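# Put four cartons flat in the blue container

## Task

Move all four cartons into the blue container so each one rests flat on the container's bottom with the same face on top as when it started. Each carton must stay there by itself, not held in place by the robot. When finished, switch suction off and take the tool away from them.

## Robot and tools

Robot: one Kinova Gen3 arm with seven revolving joints and a suction cup instead of fingers. There is only one arm, so every row of numbers below describes that arm alone. The controlled point is the cup point: the middle of the cup's rim when it touches nothing. The cup points along the cup point's own +z axis. About 4 cm back from the rim the tool widens, with its body and wrist camera sticking out up to roughly 9 cm sideways, so leave room around the cup.

Frames: results report end_effector_position (metres) and end_effector_quat_wxyz in the scene frame. Its origin lies on the table surface straight below the arm's base, +z is up, and +y is to your left when facing along +x. The base may be slightly tilted, and the printed position can be a little off, more so when the arm reaches far. "Hand target" in a result is the pose the controller is currently heading for. A "pose unreachable" line means the clearance check (which treats any mount under the base as arm) altered or refused the command. A Joint positions line lists the seven joints from base outward; joint torque readings follow the same order and carry per-joint offset, scale and noise.

execute_actions(actions): actions is a list of actions run one after another. Each action is a list of up to 15 rows; each row lasts one control step of 1/30 s, and if fewer than 15 rows are given the final row is repeated to fill the 15 steps. A row is 7 numbers, each between -1 and 1: dx, dy, dz, rx, ry, rz, suction. The first six are an offset, not an absolute pose: they are measured in the cup point's own axes from where the cup point was at the start of that action (for the first action in a call, from the pose in the latest result). Every row in an action refers back to that same starting pose; rows do not add up. Scale: 1.0 equals 0.6 m of travel or 180 degrees of turn; rx, ry, rz form a single rotation vector. The seventh number controls suction: above 0.01 means on, 0.01 or less means off, and it keeps its last value. An empty list simply returns state and images.

Each step, the commanded pose is trimmed to at most 70 mm and 16 degrees away from the measured pose, and the arm is driven there by damped inverse kinematics, favouring position over orientation. After an action the arm continues at most to the last trimmed pose, so a distant goal needs further commands.

move(target, speed, blocking): target is one row of 7 numbers laid out as above, an offset in the cup point's axes from the pose in the most recent result that reported one, plus suction (sent at the start). The cup point follows a straight path toward it, lasting 0.5 to 10 s; longer paths are cut at 10 s. speed is the path's top speed in m/s, 0.002 to 0.5, default 0.25; turning is capped at twice that value in rad/s. The path ignores obstacles, and the real cup point may lag, wander or exceed speed, especially with the arm stretched. Contacts hit harder at higher speed and press harder the further the target lies beyond the contact. The extra "move:" line reports the ending (done means settled near target; off_target, moving, held, fault are other outcomes) and which limits acted: limits=paced means the sent pose was trimmed; limits=held means a check blocked some steps, after which the arm may surge well above speed. The distance to target is also given. With blocking=false you get a result after 0.5 s while the arm keeps going; until a result shows the move ended, further rows and moves are rejected, so use wait or stop.

wait(seconds): 0 to 10 s; the arm keeps its last command and a running move continues; returns early if the move ends. stop(): brakes a running move; it needs some distance, more when fast; suction is unaffected. zoom_image(camera, region): camera is cam_high (672x504), cam_low (672x504) or cam_wrist (504x504 fisheye); region [x0, y0, x1, y1] in that image's pixels from the top-left, at most 504 by 504. read_manual(section) only returns licence texts ("licences"). finished_scene(scene) ends the current scene irreversibly after the last command has been held, and reports whether the goal was met; give the current scene number.

Suction: switch it on and press the 36 mm rim onto a smooth flat face of a carton so it seals all round; avoid edges, holes and seams under the rim. suction_measured near 0 means no seal; 0.83 or more means airtight; leaks give lower values. part_present turns 1 at 0.50 and back to 0 below 0.45. Under vacuum the cup compresses, so a held carton sits up to about 12 mm nearer the tool. Vacuum alone may lift a resting item. To release, set the carton down on its support first, then turn suction off; the cup may still touch it until the tool has moved 15 mm away. If the cup seals on the table, turn suction off to free it.

Cautions: never push anything off the table. Avoid drops, slips, slams and hard pressing. If contact torque at a joint reaches its load limit (47.5 N m for the first four joints, 29.9 N m for the last three), the arm halts for 10 s and the rest of the call is skipped. Holding loads warms the motors; a MOTOR HOT line appears from 60 °C, and at 75 °C an OVER-TEMPERATURE FAULT lets the arm sag. Loose objects may occasionally be nudged by outside pushes, and the robot keeps holding its last command while you think. Joint limits (rad): waist and both roll joints ±6.283, shoulder ±2.250, elbow ±2.580, wrist pitch ±2.100.

Each tool is called after "Emit:" as name([rows], argument=value, ...), one row to a line, values as JSON.

## Session

Emit:
execute_actions(actions=[])

Scene clock: 0.00 s.
end_effector_position=(+0.4473, -0.0051, +0.2421) suction_measured=0.01 part_present=0 end_effector_quat_wxyz=(+0.002, +0.009, +1.000, -0.004)
Joint positions: [-0.056  0.433  0.     1.659 -0.001  1.054  3.083]
Joint velocities: [-0.     0.     0.001 -0.     0.    -0.    -0.   ]
Joint torques (N m, as the joint torque sensors report them, + toward a larger angle): no reading
Hand target: +0.447, -0.005, +0.242; +0.002, +0.009, +1.000, -0.004

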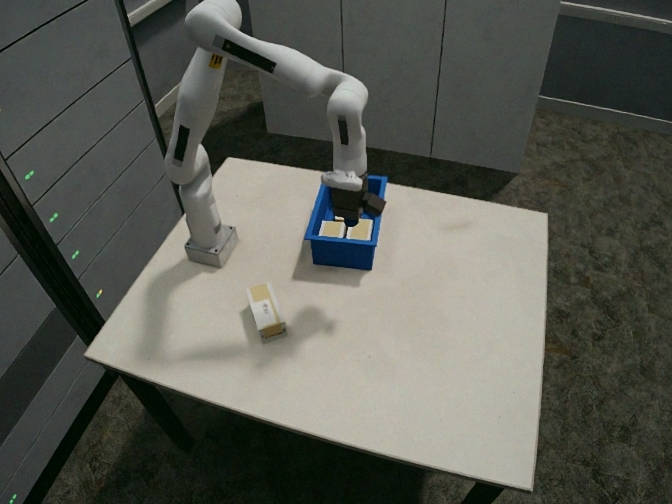

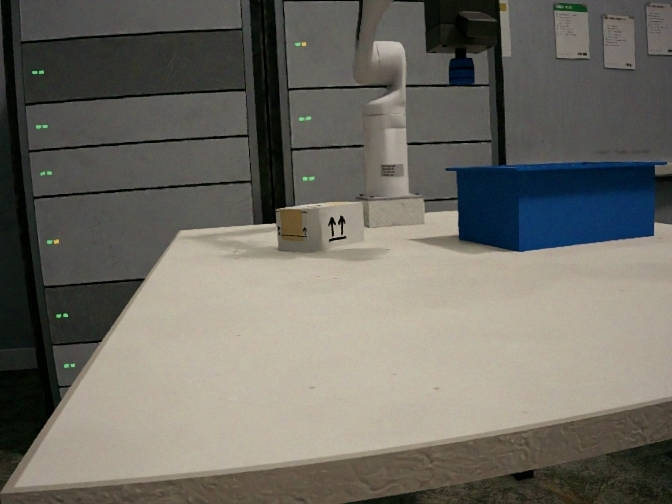

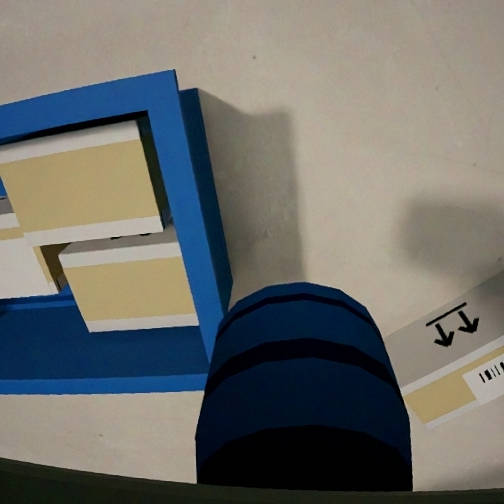

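Emit:
move(target=[0.05,0.3,-0.1,0,0,0,0])

Emit:
zoom_image(camera="cam_high", region=[200,150,440,360])

Scene clock: 2.97 s.
end_effector_position=(+0.4198, +0.1752, +0.3004) suction_measured=0.01 part_present=0 end_effector_quat_wxyz=(+0.002, +0.009, +1.000, -0.004)
Joint positions: [-0.408  0.39  -0.074  1.516  0.029  1.239  2.652]
Joint velocities: [-0.004  0.001 -0.002 -0.002  0.001  0.002 -0.002]
Joint torques (N m, as the joint torque sensors report them, + toward a larger angle): [  0.39 -15.3    0.1   -8.5    0.25  -0.28  -0.11]
Hand target: +0.420, +0.175, +0.300; +0.002, +0.009, +1.000, -0.004
Off the commanded pose: 0.001 m, 0 deg.
move: done

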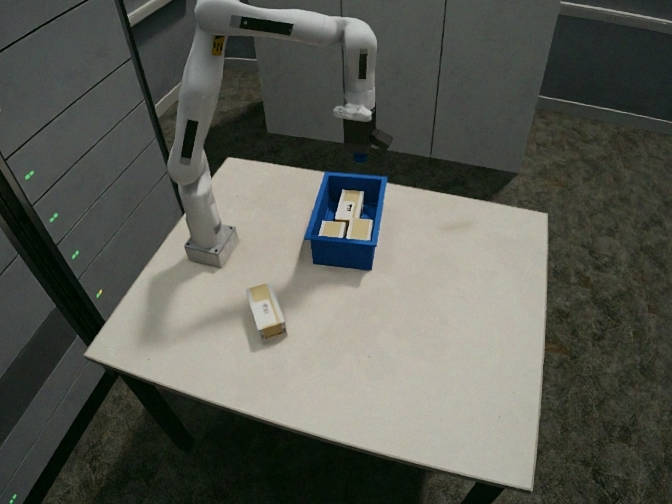

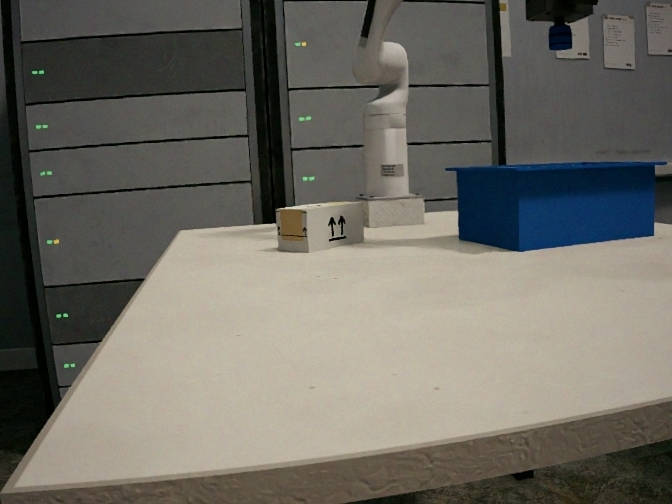

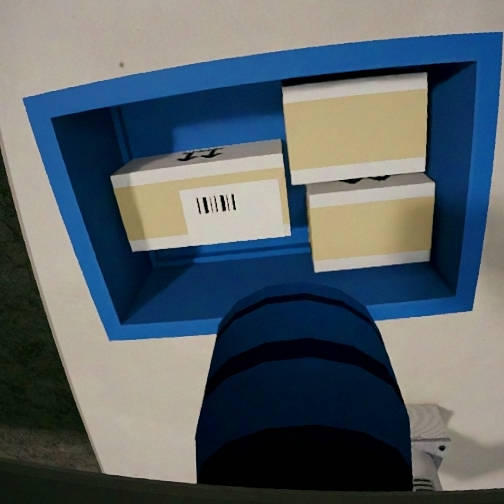

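Region (200, 150, 440, 360) of cam_high's 672x504 image, scaled by 2.100, with more detail than that image has; it fills the top 441 rows of this view, and the rest is white.

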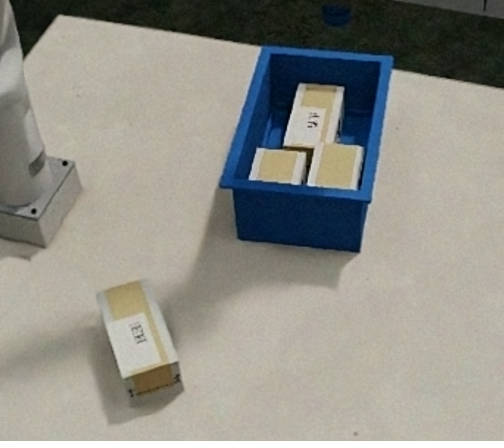

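Emit:
move(target=[0.03,0.12,0.1,0,0,0,0])

Scene clock: 9.00 s.
end_effector_position=(+0.4034, +0.2465, +0.2399) suction_measured=0.01 part_present=0 end_effector_quat_wxyz=(+0.002, +0.010, +1.000, -0.005)
Joint positions: [-0.545  0.486 -0.101  1.57   0.052  1.091  2.48 ]
Joint velocities: [-0.005  0.004 -0.001 -0.     0.002 -0.001 -0.003]
Joint torques (N m, as the joint torque sensors report them, + toward a larger angle): [ -0.05 -16.26  -0.05  -7.93   0.28   0.1   -0.19]
Hand target: +0.403, +0.247, +0.240; +0.002, +0.009, +1.000, -0.005
Off the commanded pose: 0.000 m, 0 deg.
move: done

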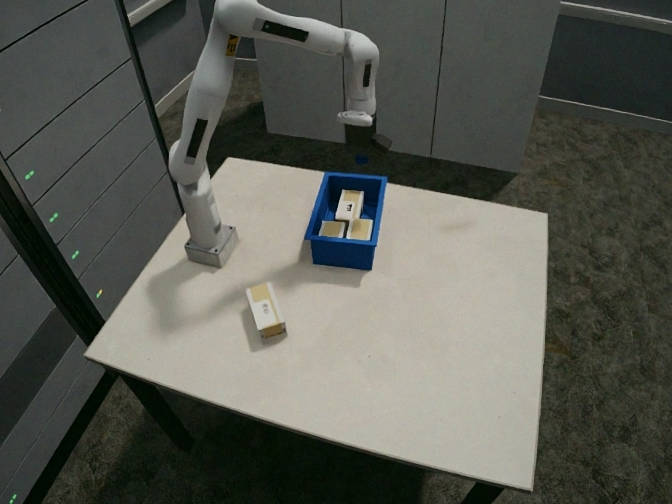

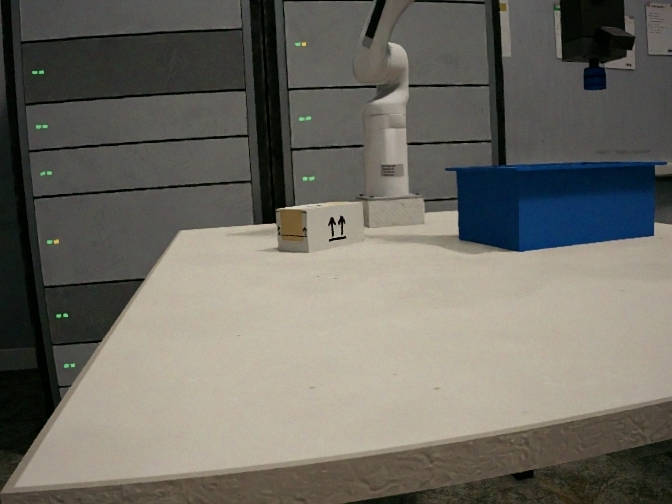

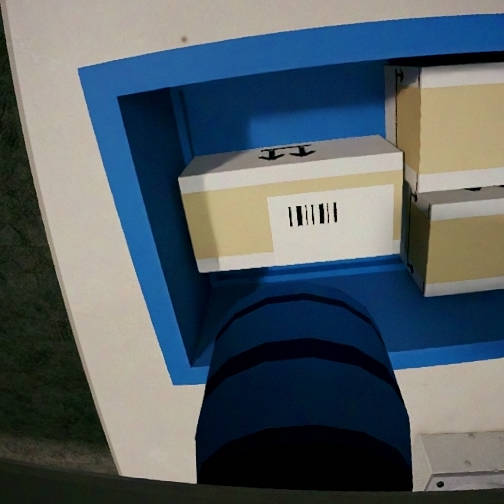

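Emit:
zoom_image(camera="cam_low", region=[432,0,672,260])

Emit:
zoom_image(camera="cam_wrist", region=[100,40,504,400])

Region (432, 0, 672, 260) of cam_low's 672x504 image, scaled by 1.938, with more detail than that image has; it fills the left 465 columns of this view, and the rest is white.

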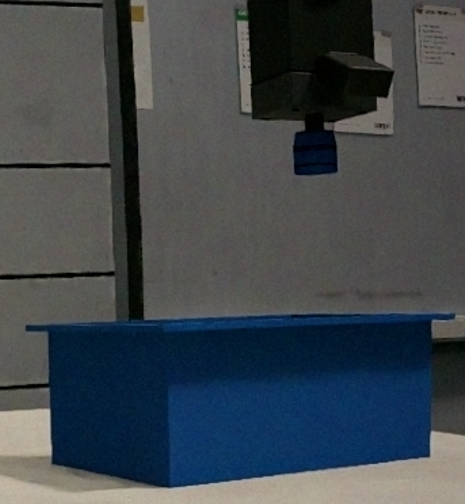

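Region (100, 40, 504, 400) of cam_wrist's 504x504 image, scaled by 1.248, with more detail than that image has; it fills the top 449 rows of this view, and the rest is white.

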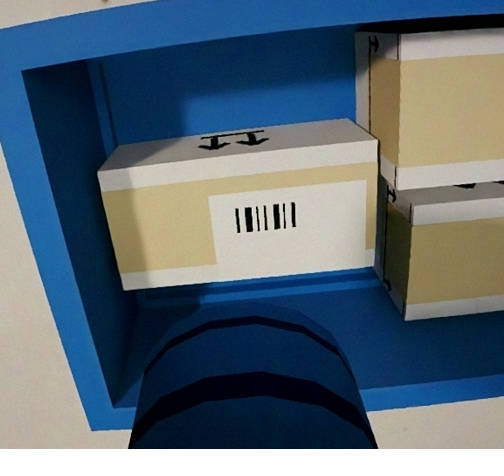

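Emit:
move(target=[0.056,-0.029,0.2,0,0,-0.036,0])

Scene clock: 13.87 s.
end_effector_position=(+0.3703, +0.2285, +0.1201) suction_measured=0.01 part_present=0 end_effector_quat_wxyz=(+0.002, -0.047, +0.999, -0.005)
Joint positions: [-0.542  0.597 -0.118  1.855  0.102  0.699  2.533]
Joint velocities: [-0.     0.003 -0.     0.002  0.001 -0.003 -0.   ]
Joint torques (N m, as the joint torque sensors report them, + toward a larger angle): [  0.3  -16.01   0.01  -5.92  -0.01  -0.06  -0.17]
Hand target: +0.370, +0.228, +0.120; +0.002, -0.047, +0.999, -0.005
Off the commanded pose: 0.000 m, 0 deg.
move: done

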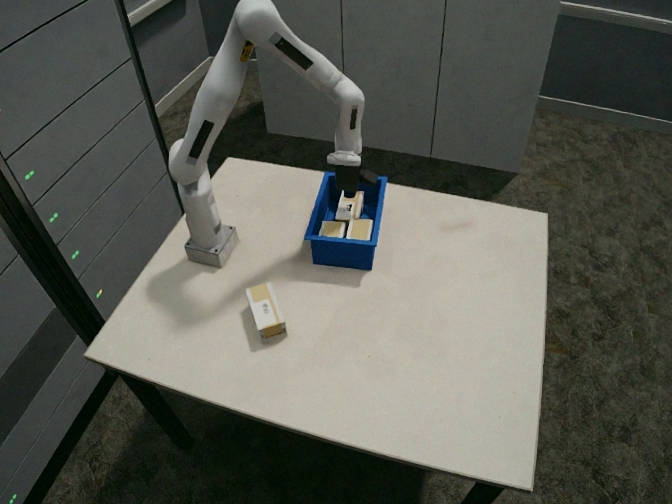

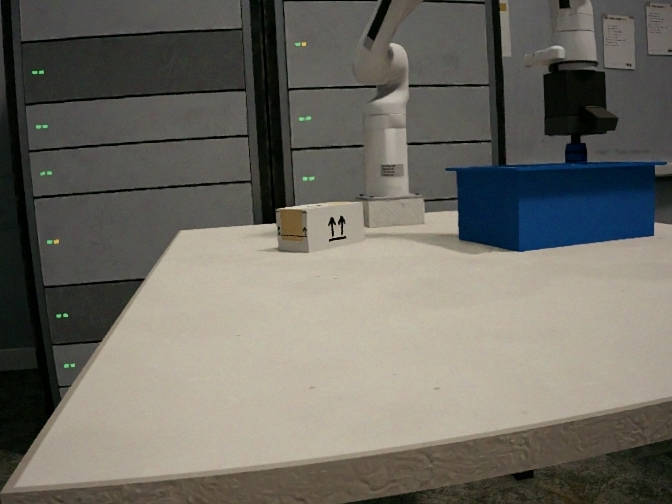

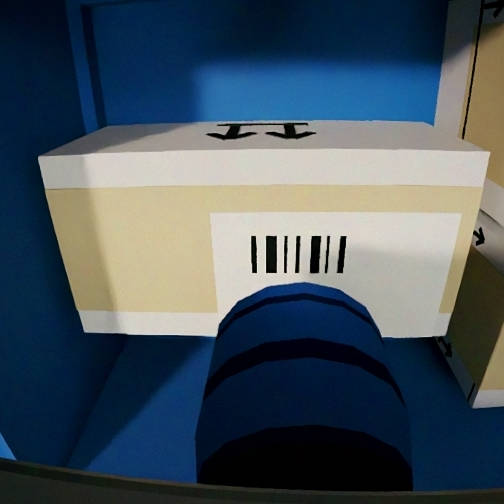

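Emit:
move(target=[0,0,0.075,0,0,0,0], speed=0.08)

Emit:
move(target=[0,0,0.025,0,0,0,1], speed=0.02)

Scene clock: 15.80 s.
end_effector_position=(+0.3707, +0.2281, +0.0754) suction_measured=0.01 part_present=0 end_effector_quat_wxyz=(+0.002, -0.047, +0.999, -0.005)
Joint positions: [-0.552  0.686 -0.104  1.885  0.119  0.579  2.518]
Joint velocities: [-0.     0.005 -0.     0.001  0.    -0.003 -0.   ]
Joint torques (N m, as the joint torque sensors report them, + toward a larger angle): [  0.38 -16.88  -0.34  -4.89   0.02   0.09  -0.12]
Hand target: +0.371, +0.228, +0.075; +0.002, -0.047, +0.999, -0.005
Off the commanded pose: 0.000 m, 0 deg.
move: done

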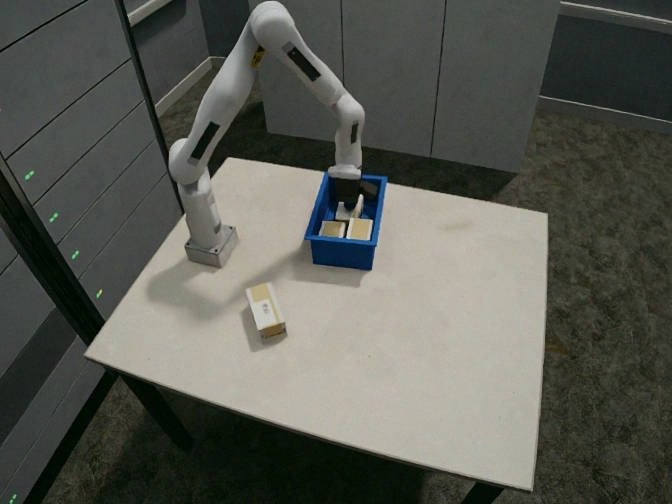

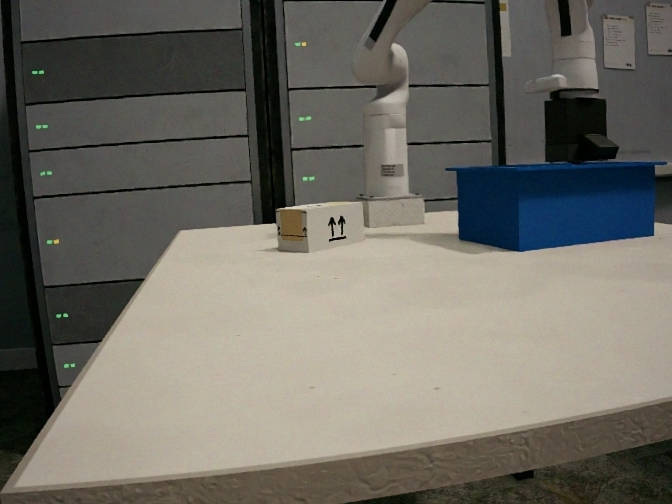

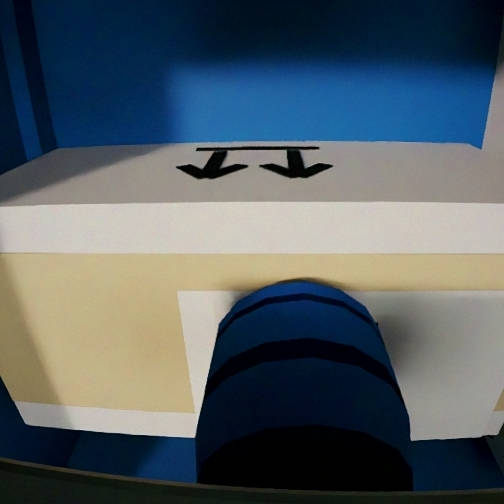

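Scene clock: 16.77 s.
end_effector_position=(+0.3709, +0.2280, +0.0607) suction_measured=0.90 part_present=1 end_effector_quat_wxyz=(+0.002, -0.047, +0.999, -0.005)
Joint positions: [-0.556  0.717 -0.098  1.892  0.125  0.541  2.513]
Joint velocities: [-0.     0.005  0.001  0.001  0.001 -0.004 -0.001]
Joint torques (N m, as the joint torque sensors report them, + toward a larger angle): [  0.43 -17.94  -0.16  -5.16   0.12  -0.04  -0.06]
Hand target: +0.371, +0.228, +0.060; +0.002, -0.047, +0.999, -0.005
Off the commanded pose: 0.000 m, 0 deg.
move: done

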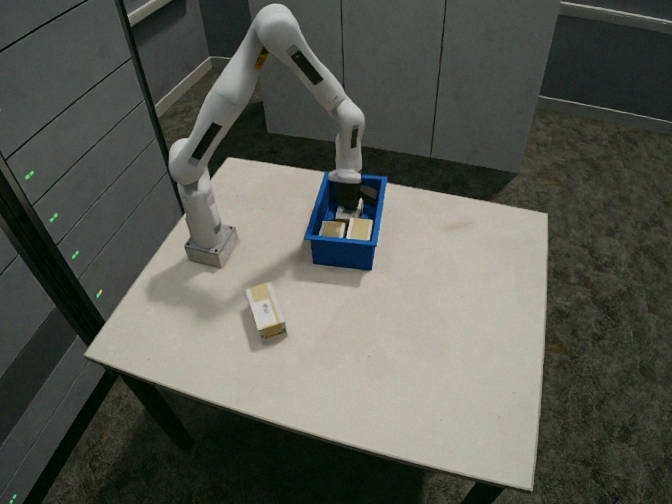

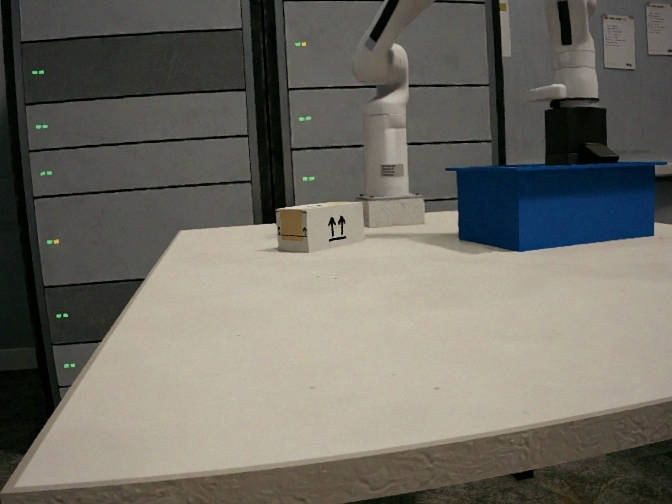

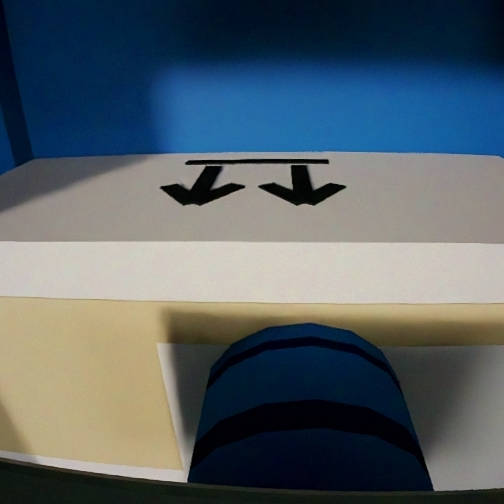

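Emit:
move(target=[0,0,0.01,0,0,0,1], speed=0.02)

Emit:
move(target=[0.017,0,0,0,0,0,1], speed=0.02)

Scene clock: 18.37 s.
end_effector_position=(+0.3713, +0.2279, +0.0580) suction_measured=0.90 part_present=1 end_effector_quat_wxyz=(+0.004, -0.047, +0.999, -0.004)
Joint positions: [-0.558  0.722 -0.096  1.895  0.126  0.53   2.511]
Joint velocities: [-0.     0.     0.001  0.001  0.001 -0.002 -0.   ]
Joint torques (N m, as the joint torque sensors report them, + toward a larger angle): [  0.17 -12.27   0.16  -5.55   0.48  -1.9   -0.26]
Hand target: +0.371, +0.228, +0.055; +0.002, -0.047, +0.999, -0.005
Off the commanded pose: 0.003 m, 0 deg.
move: done

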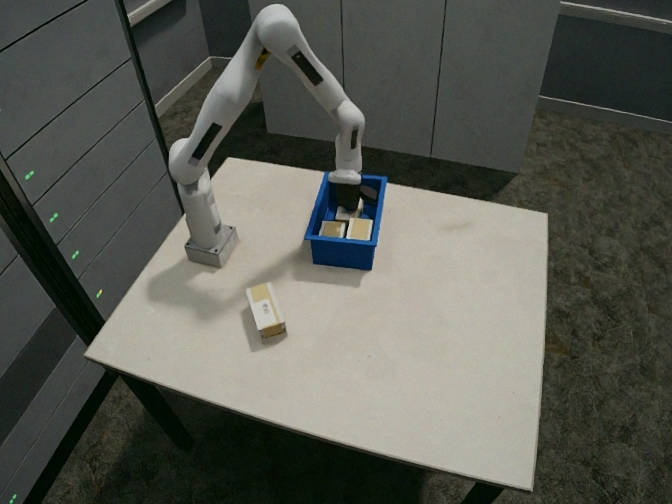

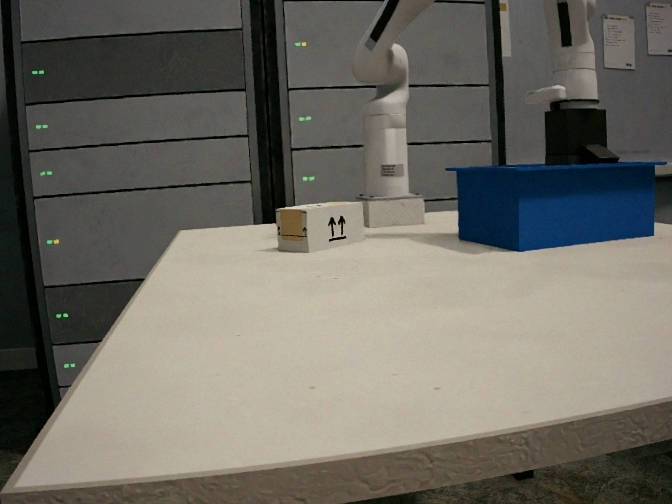

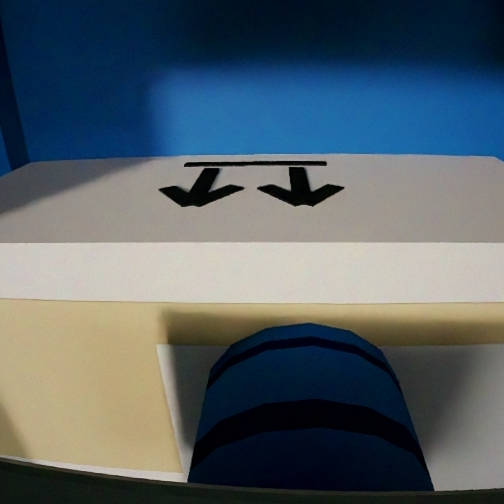

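Scene clock: 19.10 s.
end_effector_position=(+0.3623, +0.2272, +0.0586) suction_measured=0.90 part_present=1 end_effector_quat_wxyz=(+0.005, -0.046, +0.999, -0.004)
Joint positions: [-0.57   0.709 -0.094  1.925  0.126  0.51   2.499]
Joint velocities: [-0.004 -0.003  0.002  0.006  0.001 -0.004 -0.002]
Joint torques (N m, as the joint torque sensors report them, + toward a larger angle): [  0.29 -16.25  -0.44  -3.89   0.23  -0.01   0.1 ]
Hand target: +0.361, +0.227, +0.058; +0.004, -0.047, +0.999, -0.004
Off the commanded pose: 0.001 m, 0 deg.
move: done

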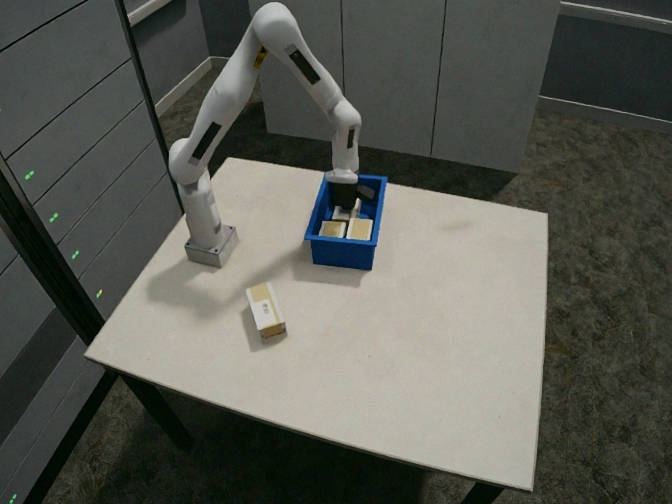

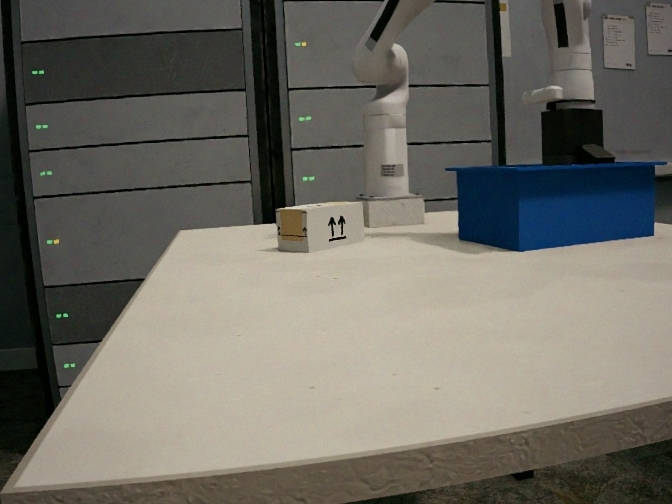

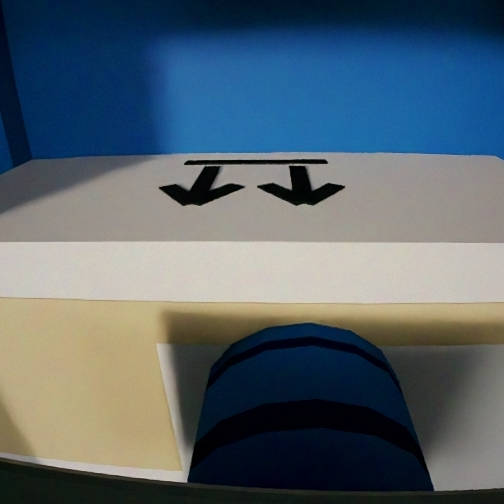

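Emit:
move(target=[0.013,0,-0.002,0,0,0,1], speed=0.015)

Emit:
move(target=[0.01,0,0,0,0,0,1], speed=0.015)

Scene clock: 20.47 s.
end_effector_position=(+0.3546, +0.2264, +0.0596) suction_measured=0.90 part_present=1 end_effector_quat_wxyz=(+0.005, -0.046, +0.999, -0.004)
Joint positions: [-0.579  0.699 -0.092  1.948  0.125  0.498  2.489]
Joint velocities: [-0.003 -0.002  0.001  0.004 -0.    -0.002 -0.002]
Joint torques (N m, as the joint torque sensors report them, + toward a larger angle): [  0.29 -17.55   0.18  -5.01   0.07  -0.23  -0.12]
Hand target: +0.355, +0.226, +0.060; +0.005, -0.046, +0.999, -0.004
Off the commanded pose: 0.000 m, 0 deg.
move: done

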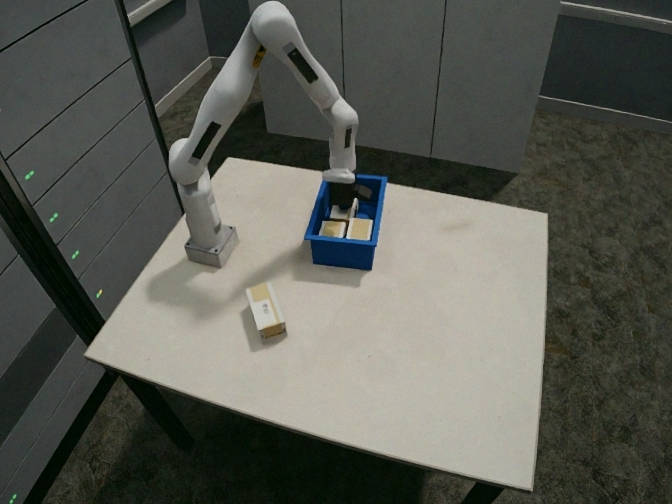

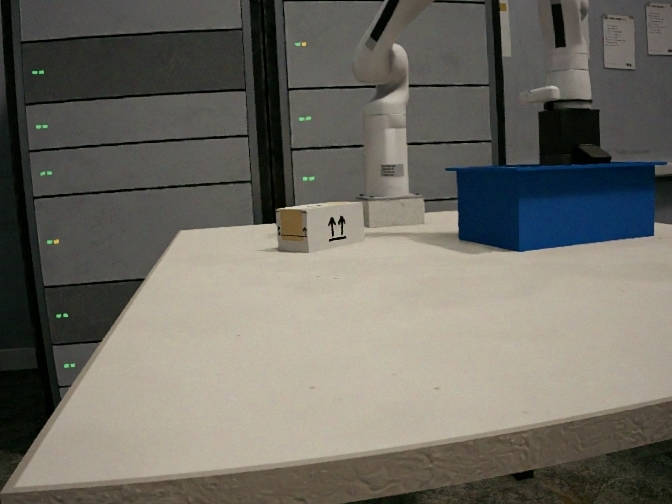

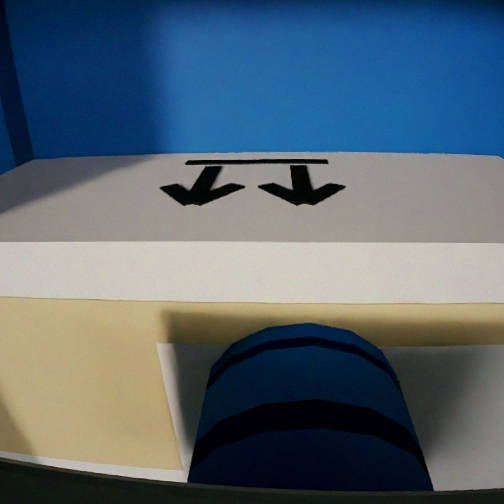

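Scene clock: 21.17 s.
end_effector_position=(+0.3487, +0.2257, +0.0595) suction_measured=0.90 part_present=1 end_effector_quat_wxyz=(+0.005, -0.046, +0.999, -0.004)
Joint positions: [-0.587  0.692 -0.09   1.966  0.125  0.486  2.482]
Joint velocities: [-0.002 -0.002  0.001  0.003  0.    -0.002 -0.002]
Joint torques (N m, as the joint torque sensors report them, + toward a larger angle): [  0.28 -17.57  -0.05  -4.99   0.16  -0.15  -0.12]
Hand target: +0.349, +0.226, +0.060; +0.005, -0.046, +0.999, -0.004
Off the commanded pose: 0.000 m, 0 deg.
move: done

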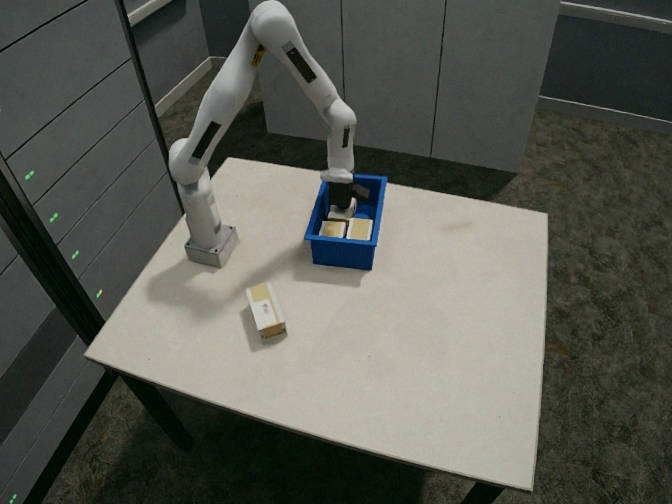

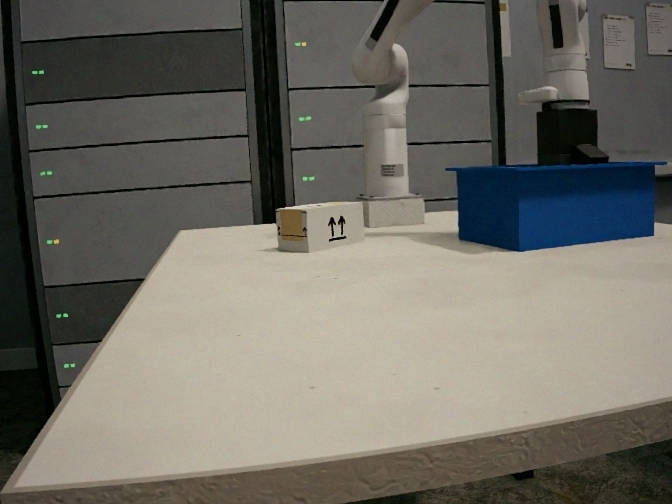

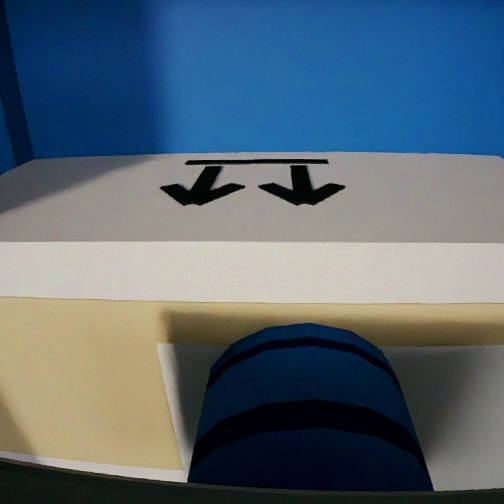

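Still free after 22 mm. A little more.

Emit:
move(target=[0.008,0,0.001,0,0,0,1], speed=0.012)

Scene clock: 22.37 s.
end_effector_position=(+0.3445, +0.2251, +0.0591) suction_measured=0.90 part_present=1 end_effector_quat_wxyz=(+0.005, -0.046, +0.999, -0.004)
Joint positions: [-0.593  0.688 -0.088  1.981  0.125  0.475  2.475]
Joint velocities: [-0.001 -0.001 -0.001  0.003  0.001 -0.002 -0.001]
Joint torques (N m, as the joint torque sensors report them, + toward a larger angle): [ -0.11 -16.85  -0.22  -4.72   0.04  -0.14  -0.28]
Hand target: +0.344, +0.225, +0.059; +0.005, -0.046, +0.999, -0.004
Off the commanded pose: 0.001 m, 0 deg.
move: done

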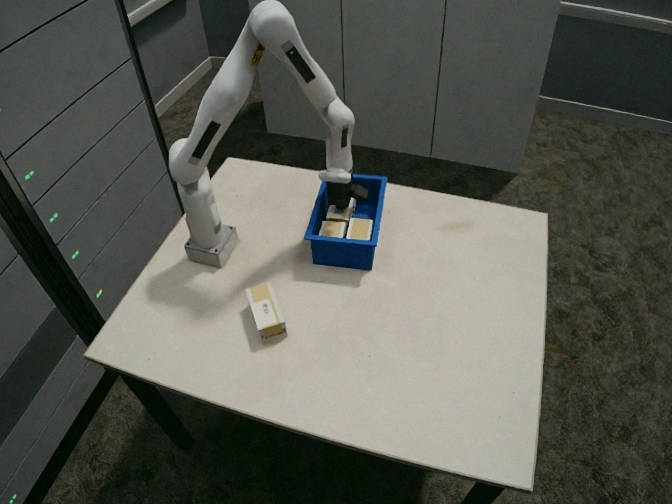

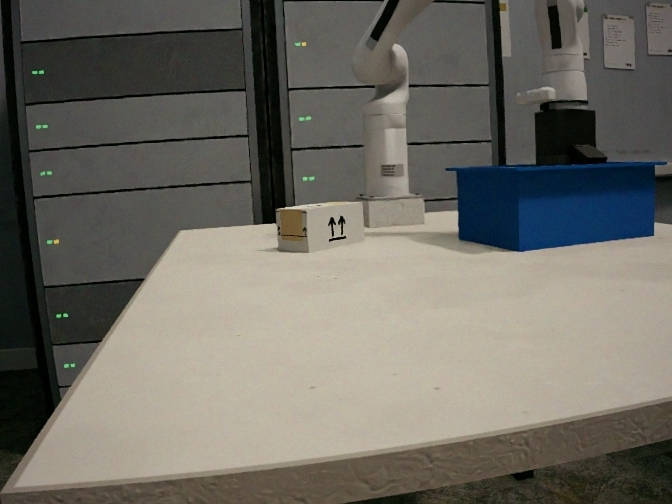

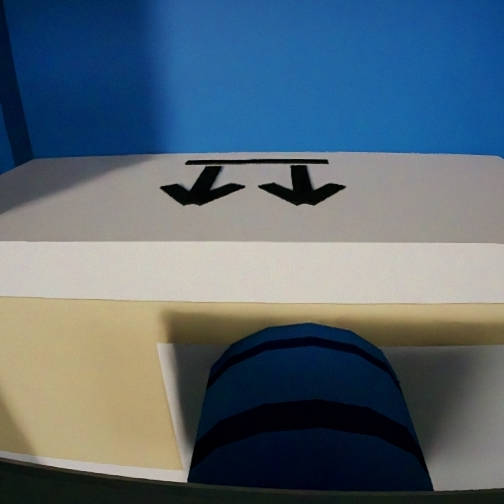

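Some contact. Release and rise for a view of the gap.

Emit:
execute_actions([
  [[0,0,0.001,0,0,0,0]],
])

Emit:
move(target=[-0.005,0,-0.15,0,0,0,0], speed=0.12)

Emit:
move(target=[-0.15,0,-0.14,0,0,0,0])

Scene clock: 23.97 s.
end_effector_position=(+0.3460, +0.2255, +0.0612) suction_measured=0.01 part_present=0 end_effector_quat_wxyz=(+0.007, -0.045, +0.999, -0.003)
Joint positions: [-0.593  0.683 -0.088  1.98   0.126  0.475  2.475]
Joint velocities: [ 0.    -0.001 -0.001  0.001 -0.    -0.    -0.   ]
Joint torques (N m, as the joint torque sensors report them, + toward a larger angle): [ -0.12 -11.97  -0.47  -3.89   0.19  -0.81  -0.21]
Hand target: +0.344, +0.225, +0.059; +0.005, -0.046, +0.999, -0.004
Off the commanded pose: 0.003 m, 0 deg.

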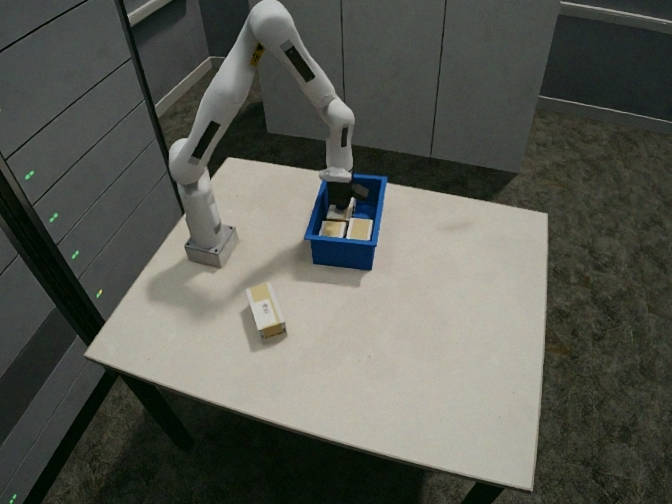

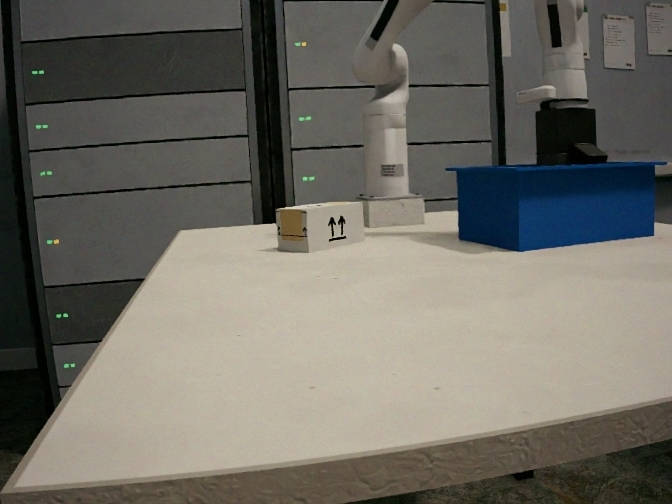

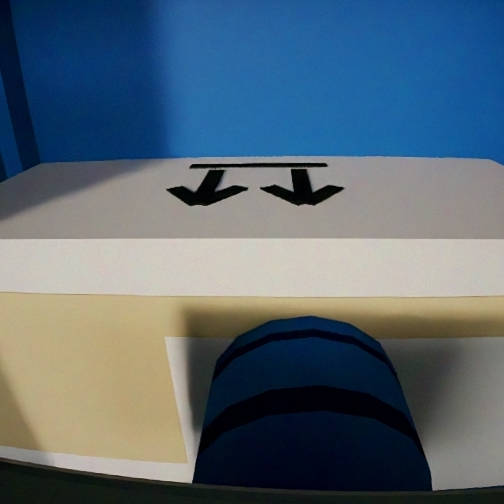

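Scene clock: 25.13 s.
end_effector_position=(+0.3474, +0.2262, +0.1509) suction_measured=0.01 part_present=0 end_effector_quat_wxyz=(+0.007, -0.045, +0.999, -0.003)
Joint positions: [-0.566  0.499 -0.118  1.906  0.087  0.734  2.513]
Joint velocities: [ 0.    -0.004 -0.001 -0.001 -0.001  0.003  0.001]
Joint torques (N m, as the joint torque sensors report them, + toward a larger angle): [  0.34 -15.01   0.01  -6.32   0.36  -0.03  -0.05]
Hand target: +0.347, +0.226, +0.151; +0.007, -0.045, +0.999, -0.003
Off the commanded pose: 0.000 m, 0 deg.
move: done

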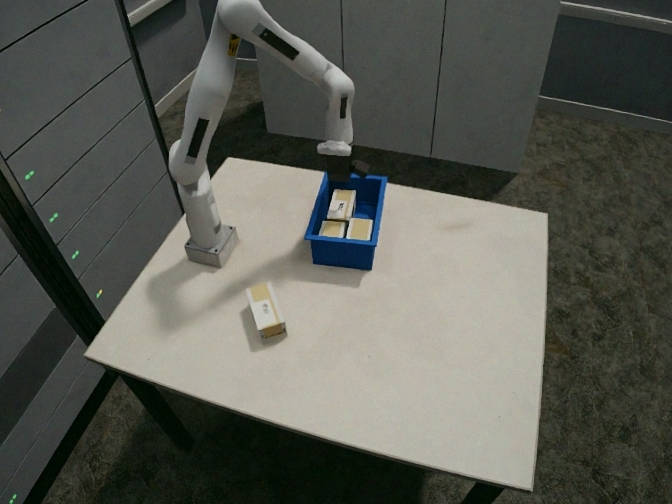

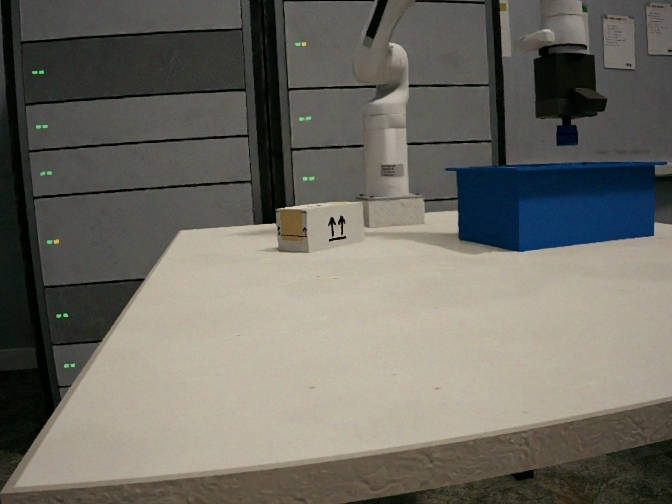

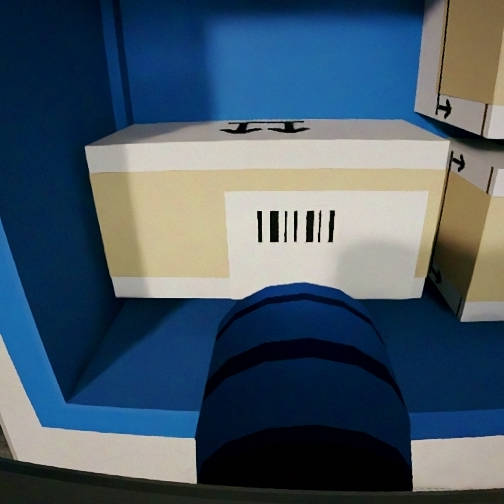

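Scene clock: 26.17 s.
end_effector_position=(+0.4355, +0.2353, +0.2365) suction_measured=0.01 part_present=0 end_effector_quat_wxyz=(+0.007, -0.046, +0.999, -0.002)
Joint positions: [-0.488  0.529 -0.11   1.509  0.063  1.098  2.638]
Joint velocities: [ 0.001  0.01   0.002 -0.008 -0.     0.006  0.001]
Joint torques (N m, as the joint torque sensors report them, + toward a larger angle): [  0.3  -17.16  -0.06  -8.28   0.03  -0.12  -0.11]
Hand target: +0.436, +0.235, +0.236; +0.007, -0.046, +0.999, -0.002
Off the commanded pose: 0.001 m, 0 deg.
move: done

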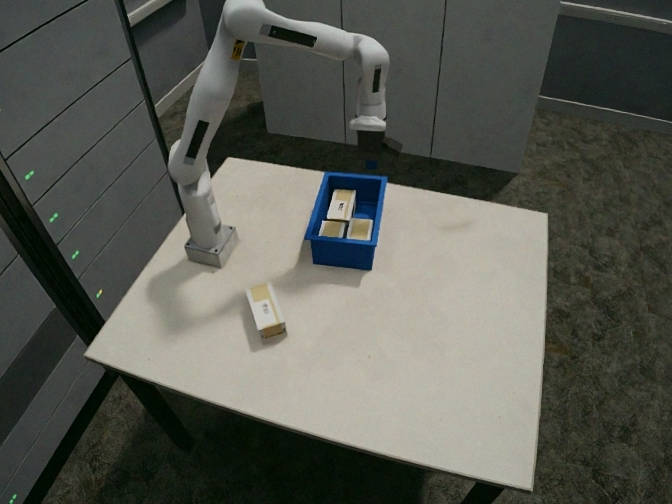

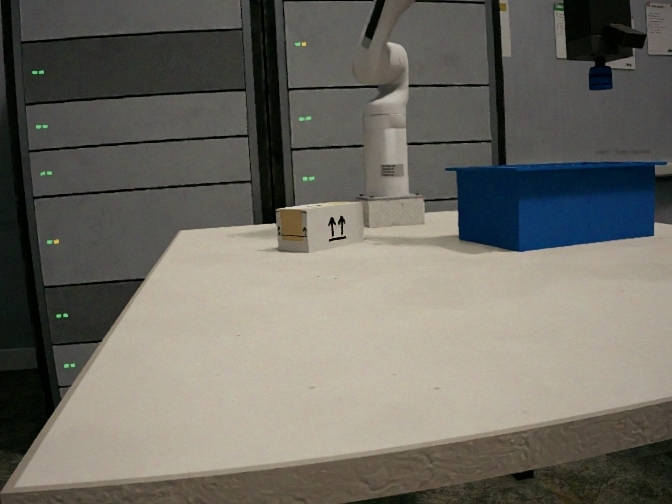

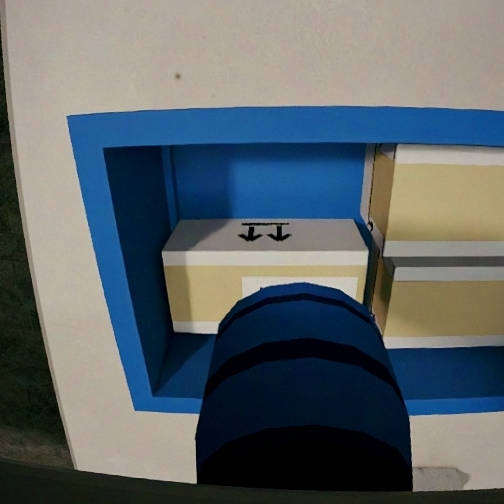

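Emit:
move(target=[0.358,-0.695,0.06,0,0,0.86,0], speed=0.4)

Scene clock: 32.73 s.
end_effector_position=(+0.2622, -0.1987, +0.1989) suction_measured=0.01 part_present=0 end_effector_quat_wxyz=(+0.002, +0.965, +0.263, +0.008)
Joint positions: [ 0.058  0.306  0.642  2.121 -0.273  0.789  1.419]
Joint velocities: [ 0.006  0.004  0.004 -0.001 -0.003  0.001  0.001]
Joint torques (N m, as the joint torque sensors report them, + toward a larger angle): [ 0.14 -9.84  1.25 -6.35  0.15  0.12 -0.28]
Hand target: +0.262, -0.199, +0.199; +0.002, +0.965, +0.262, +0.008
Off the commanded pose: 0.002 m, 0 deg.
move: done

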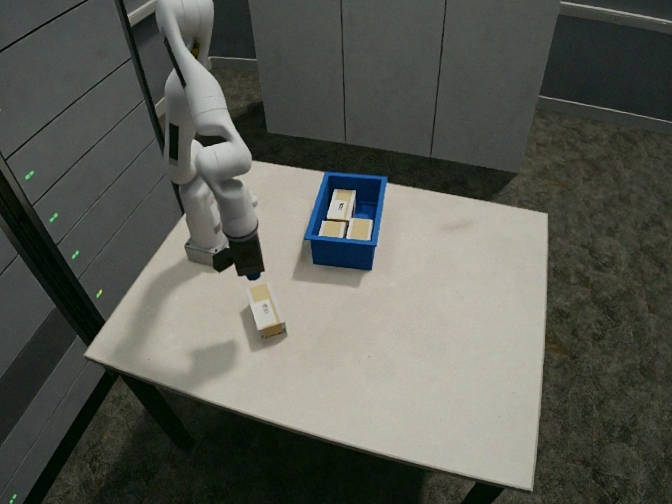

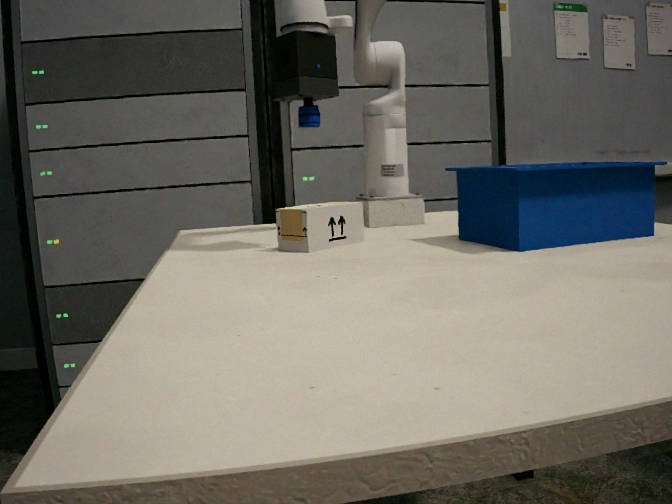

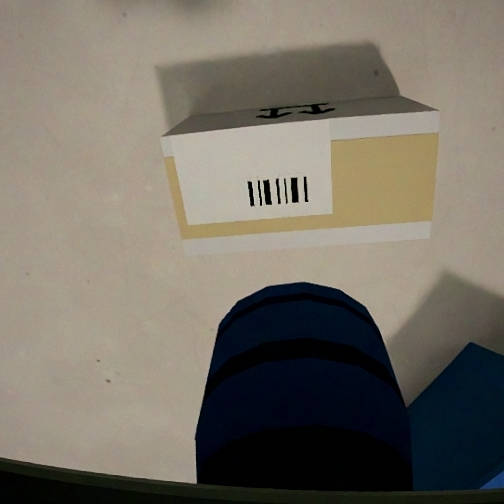

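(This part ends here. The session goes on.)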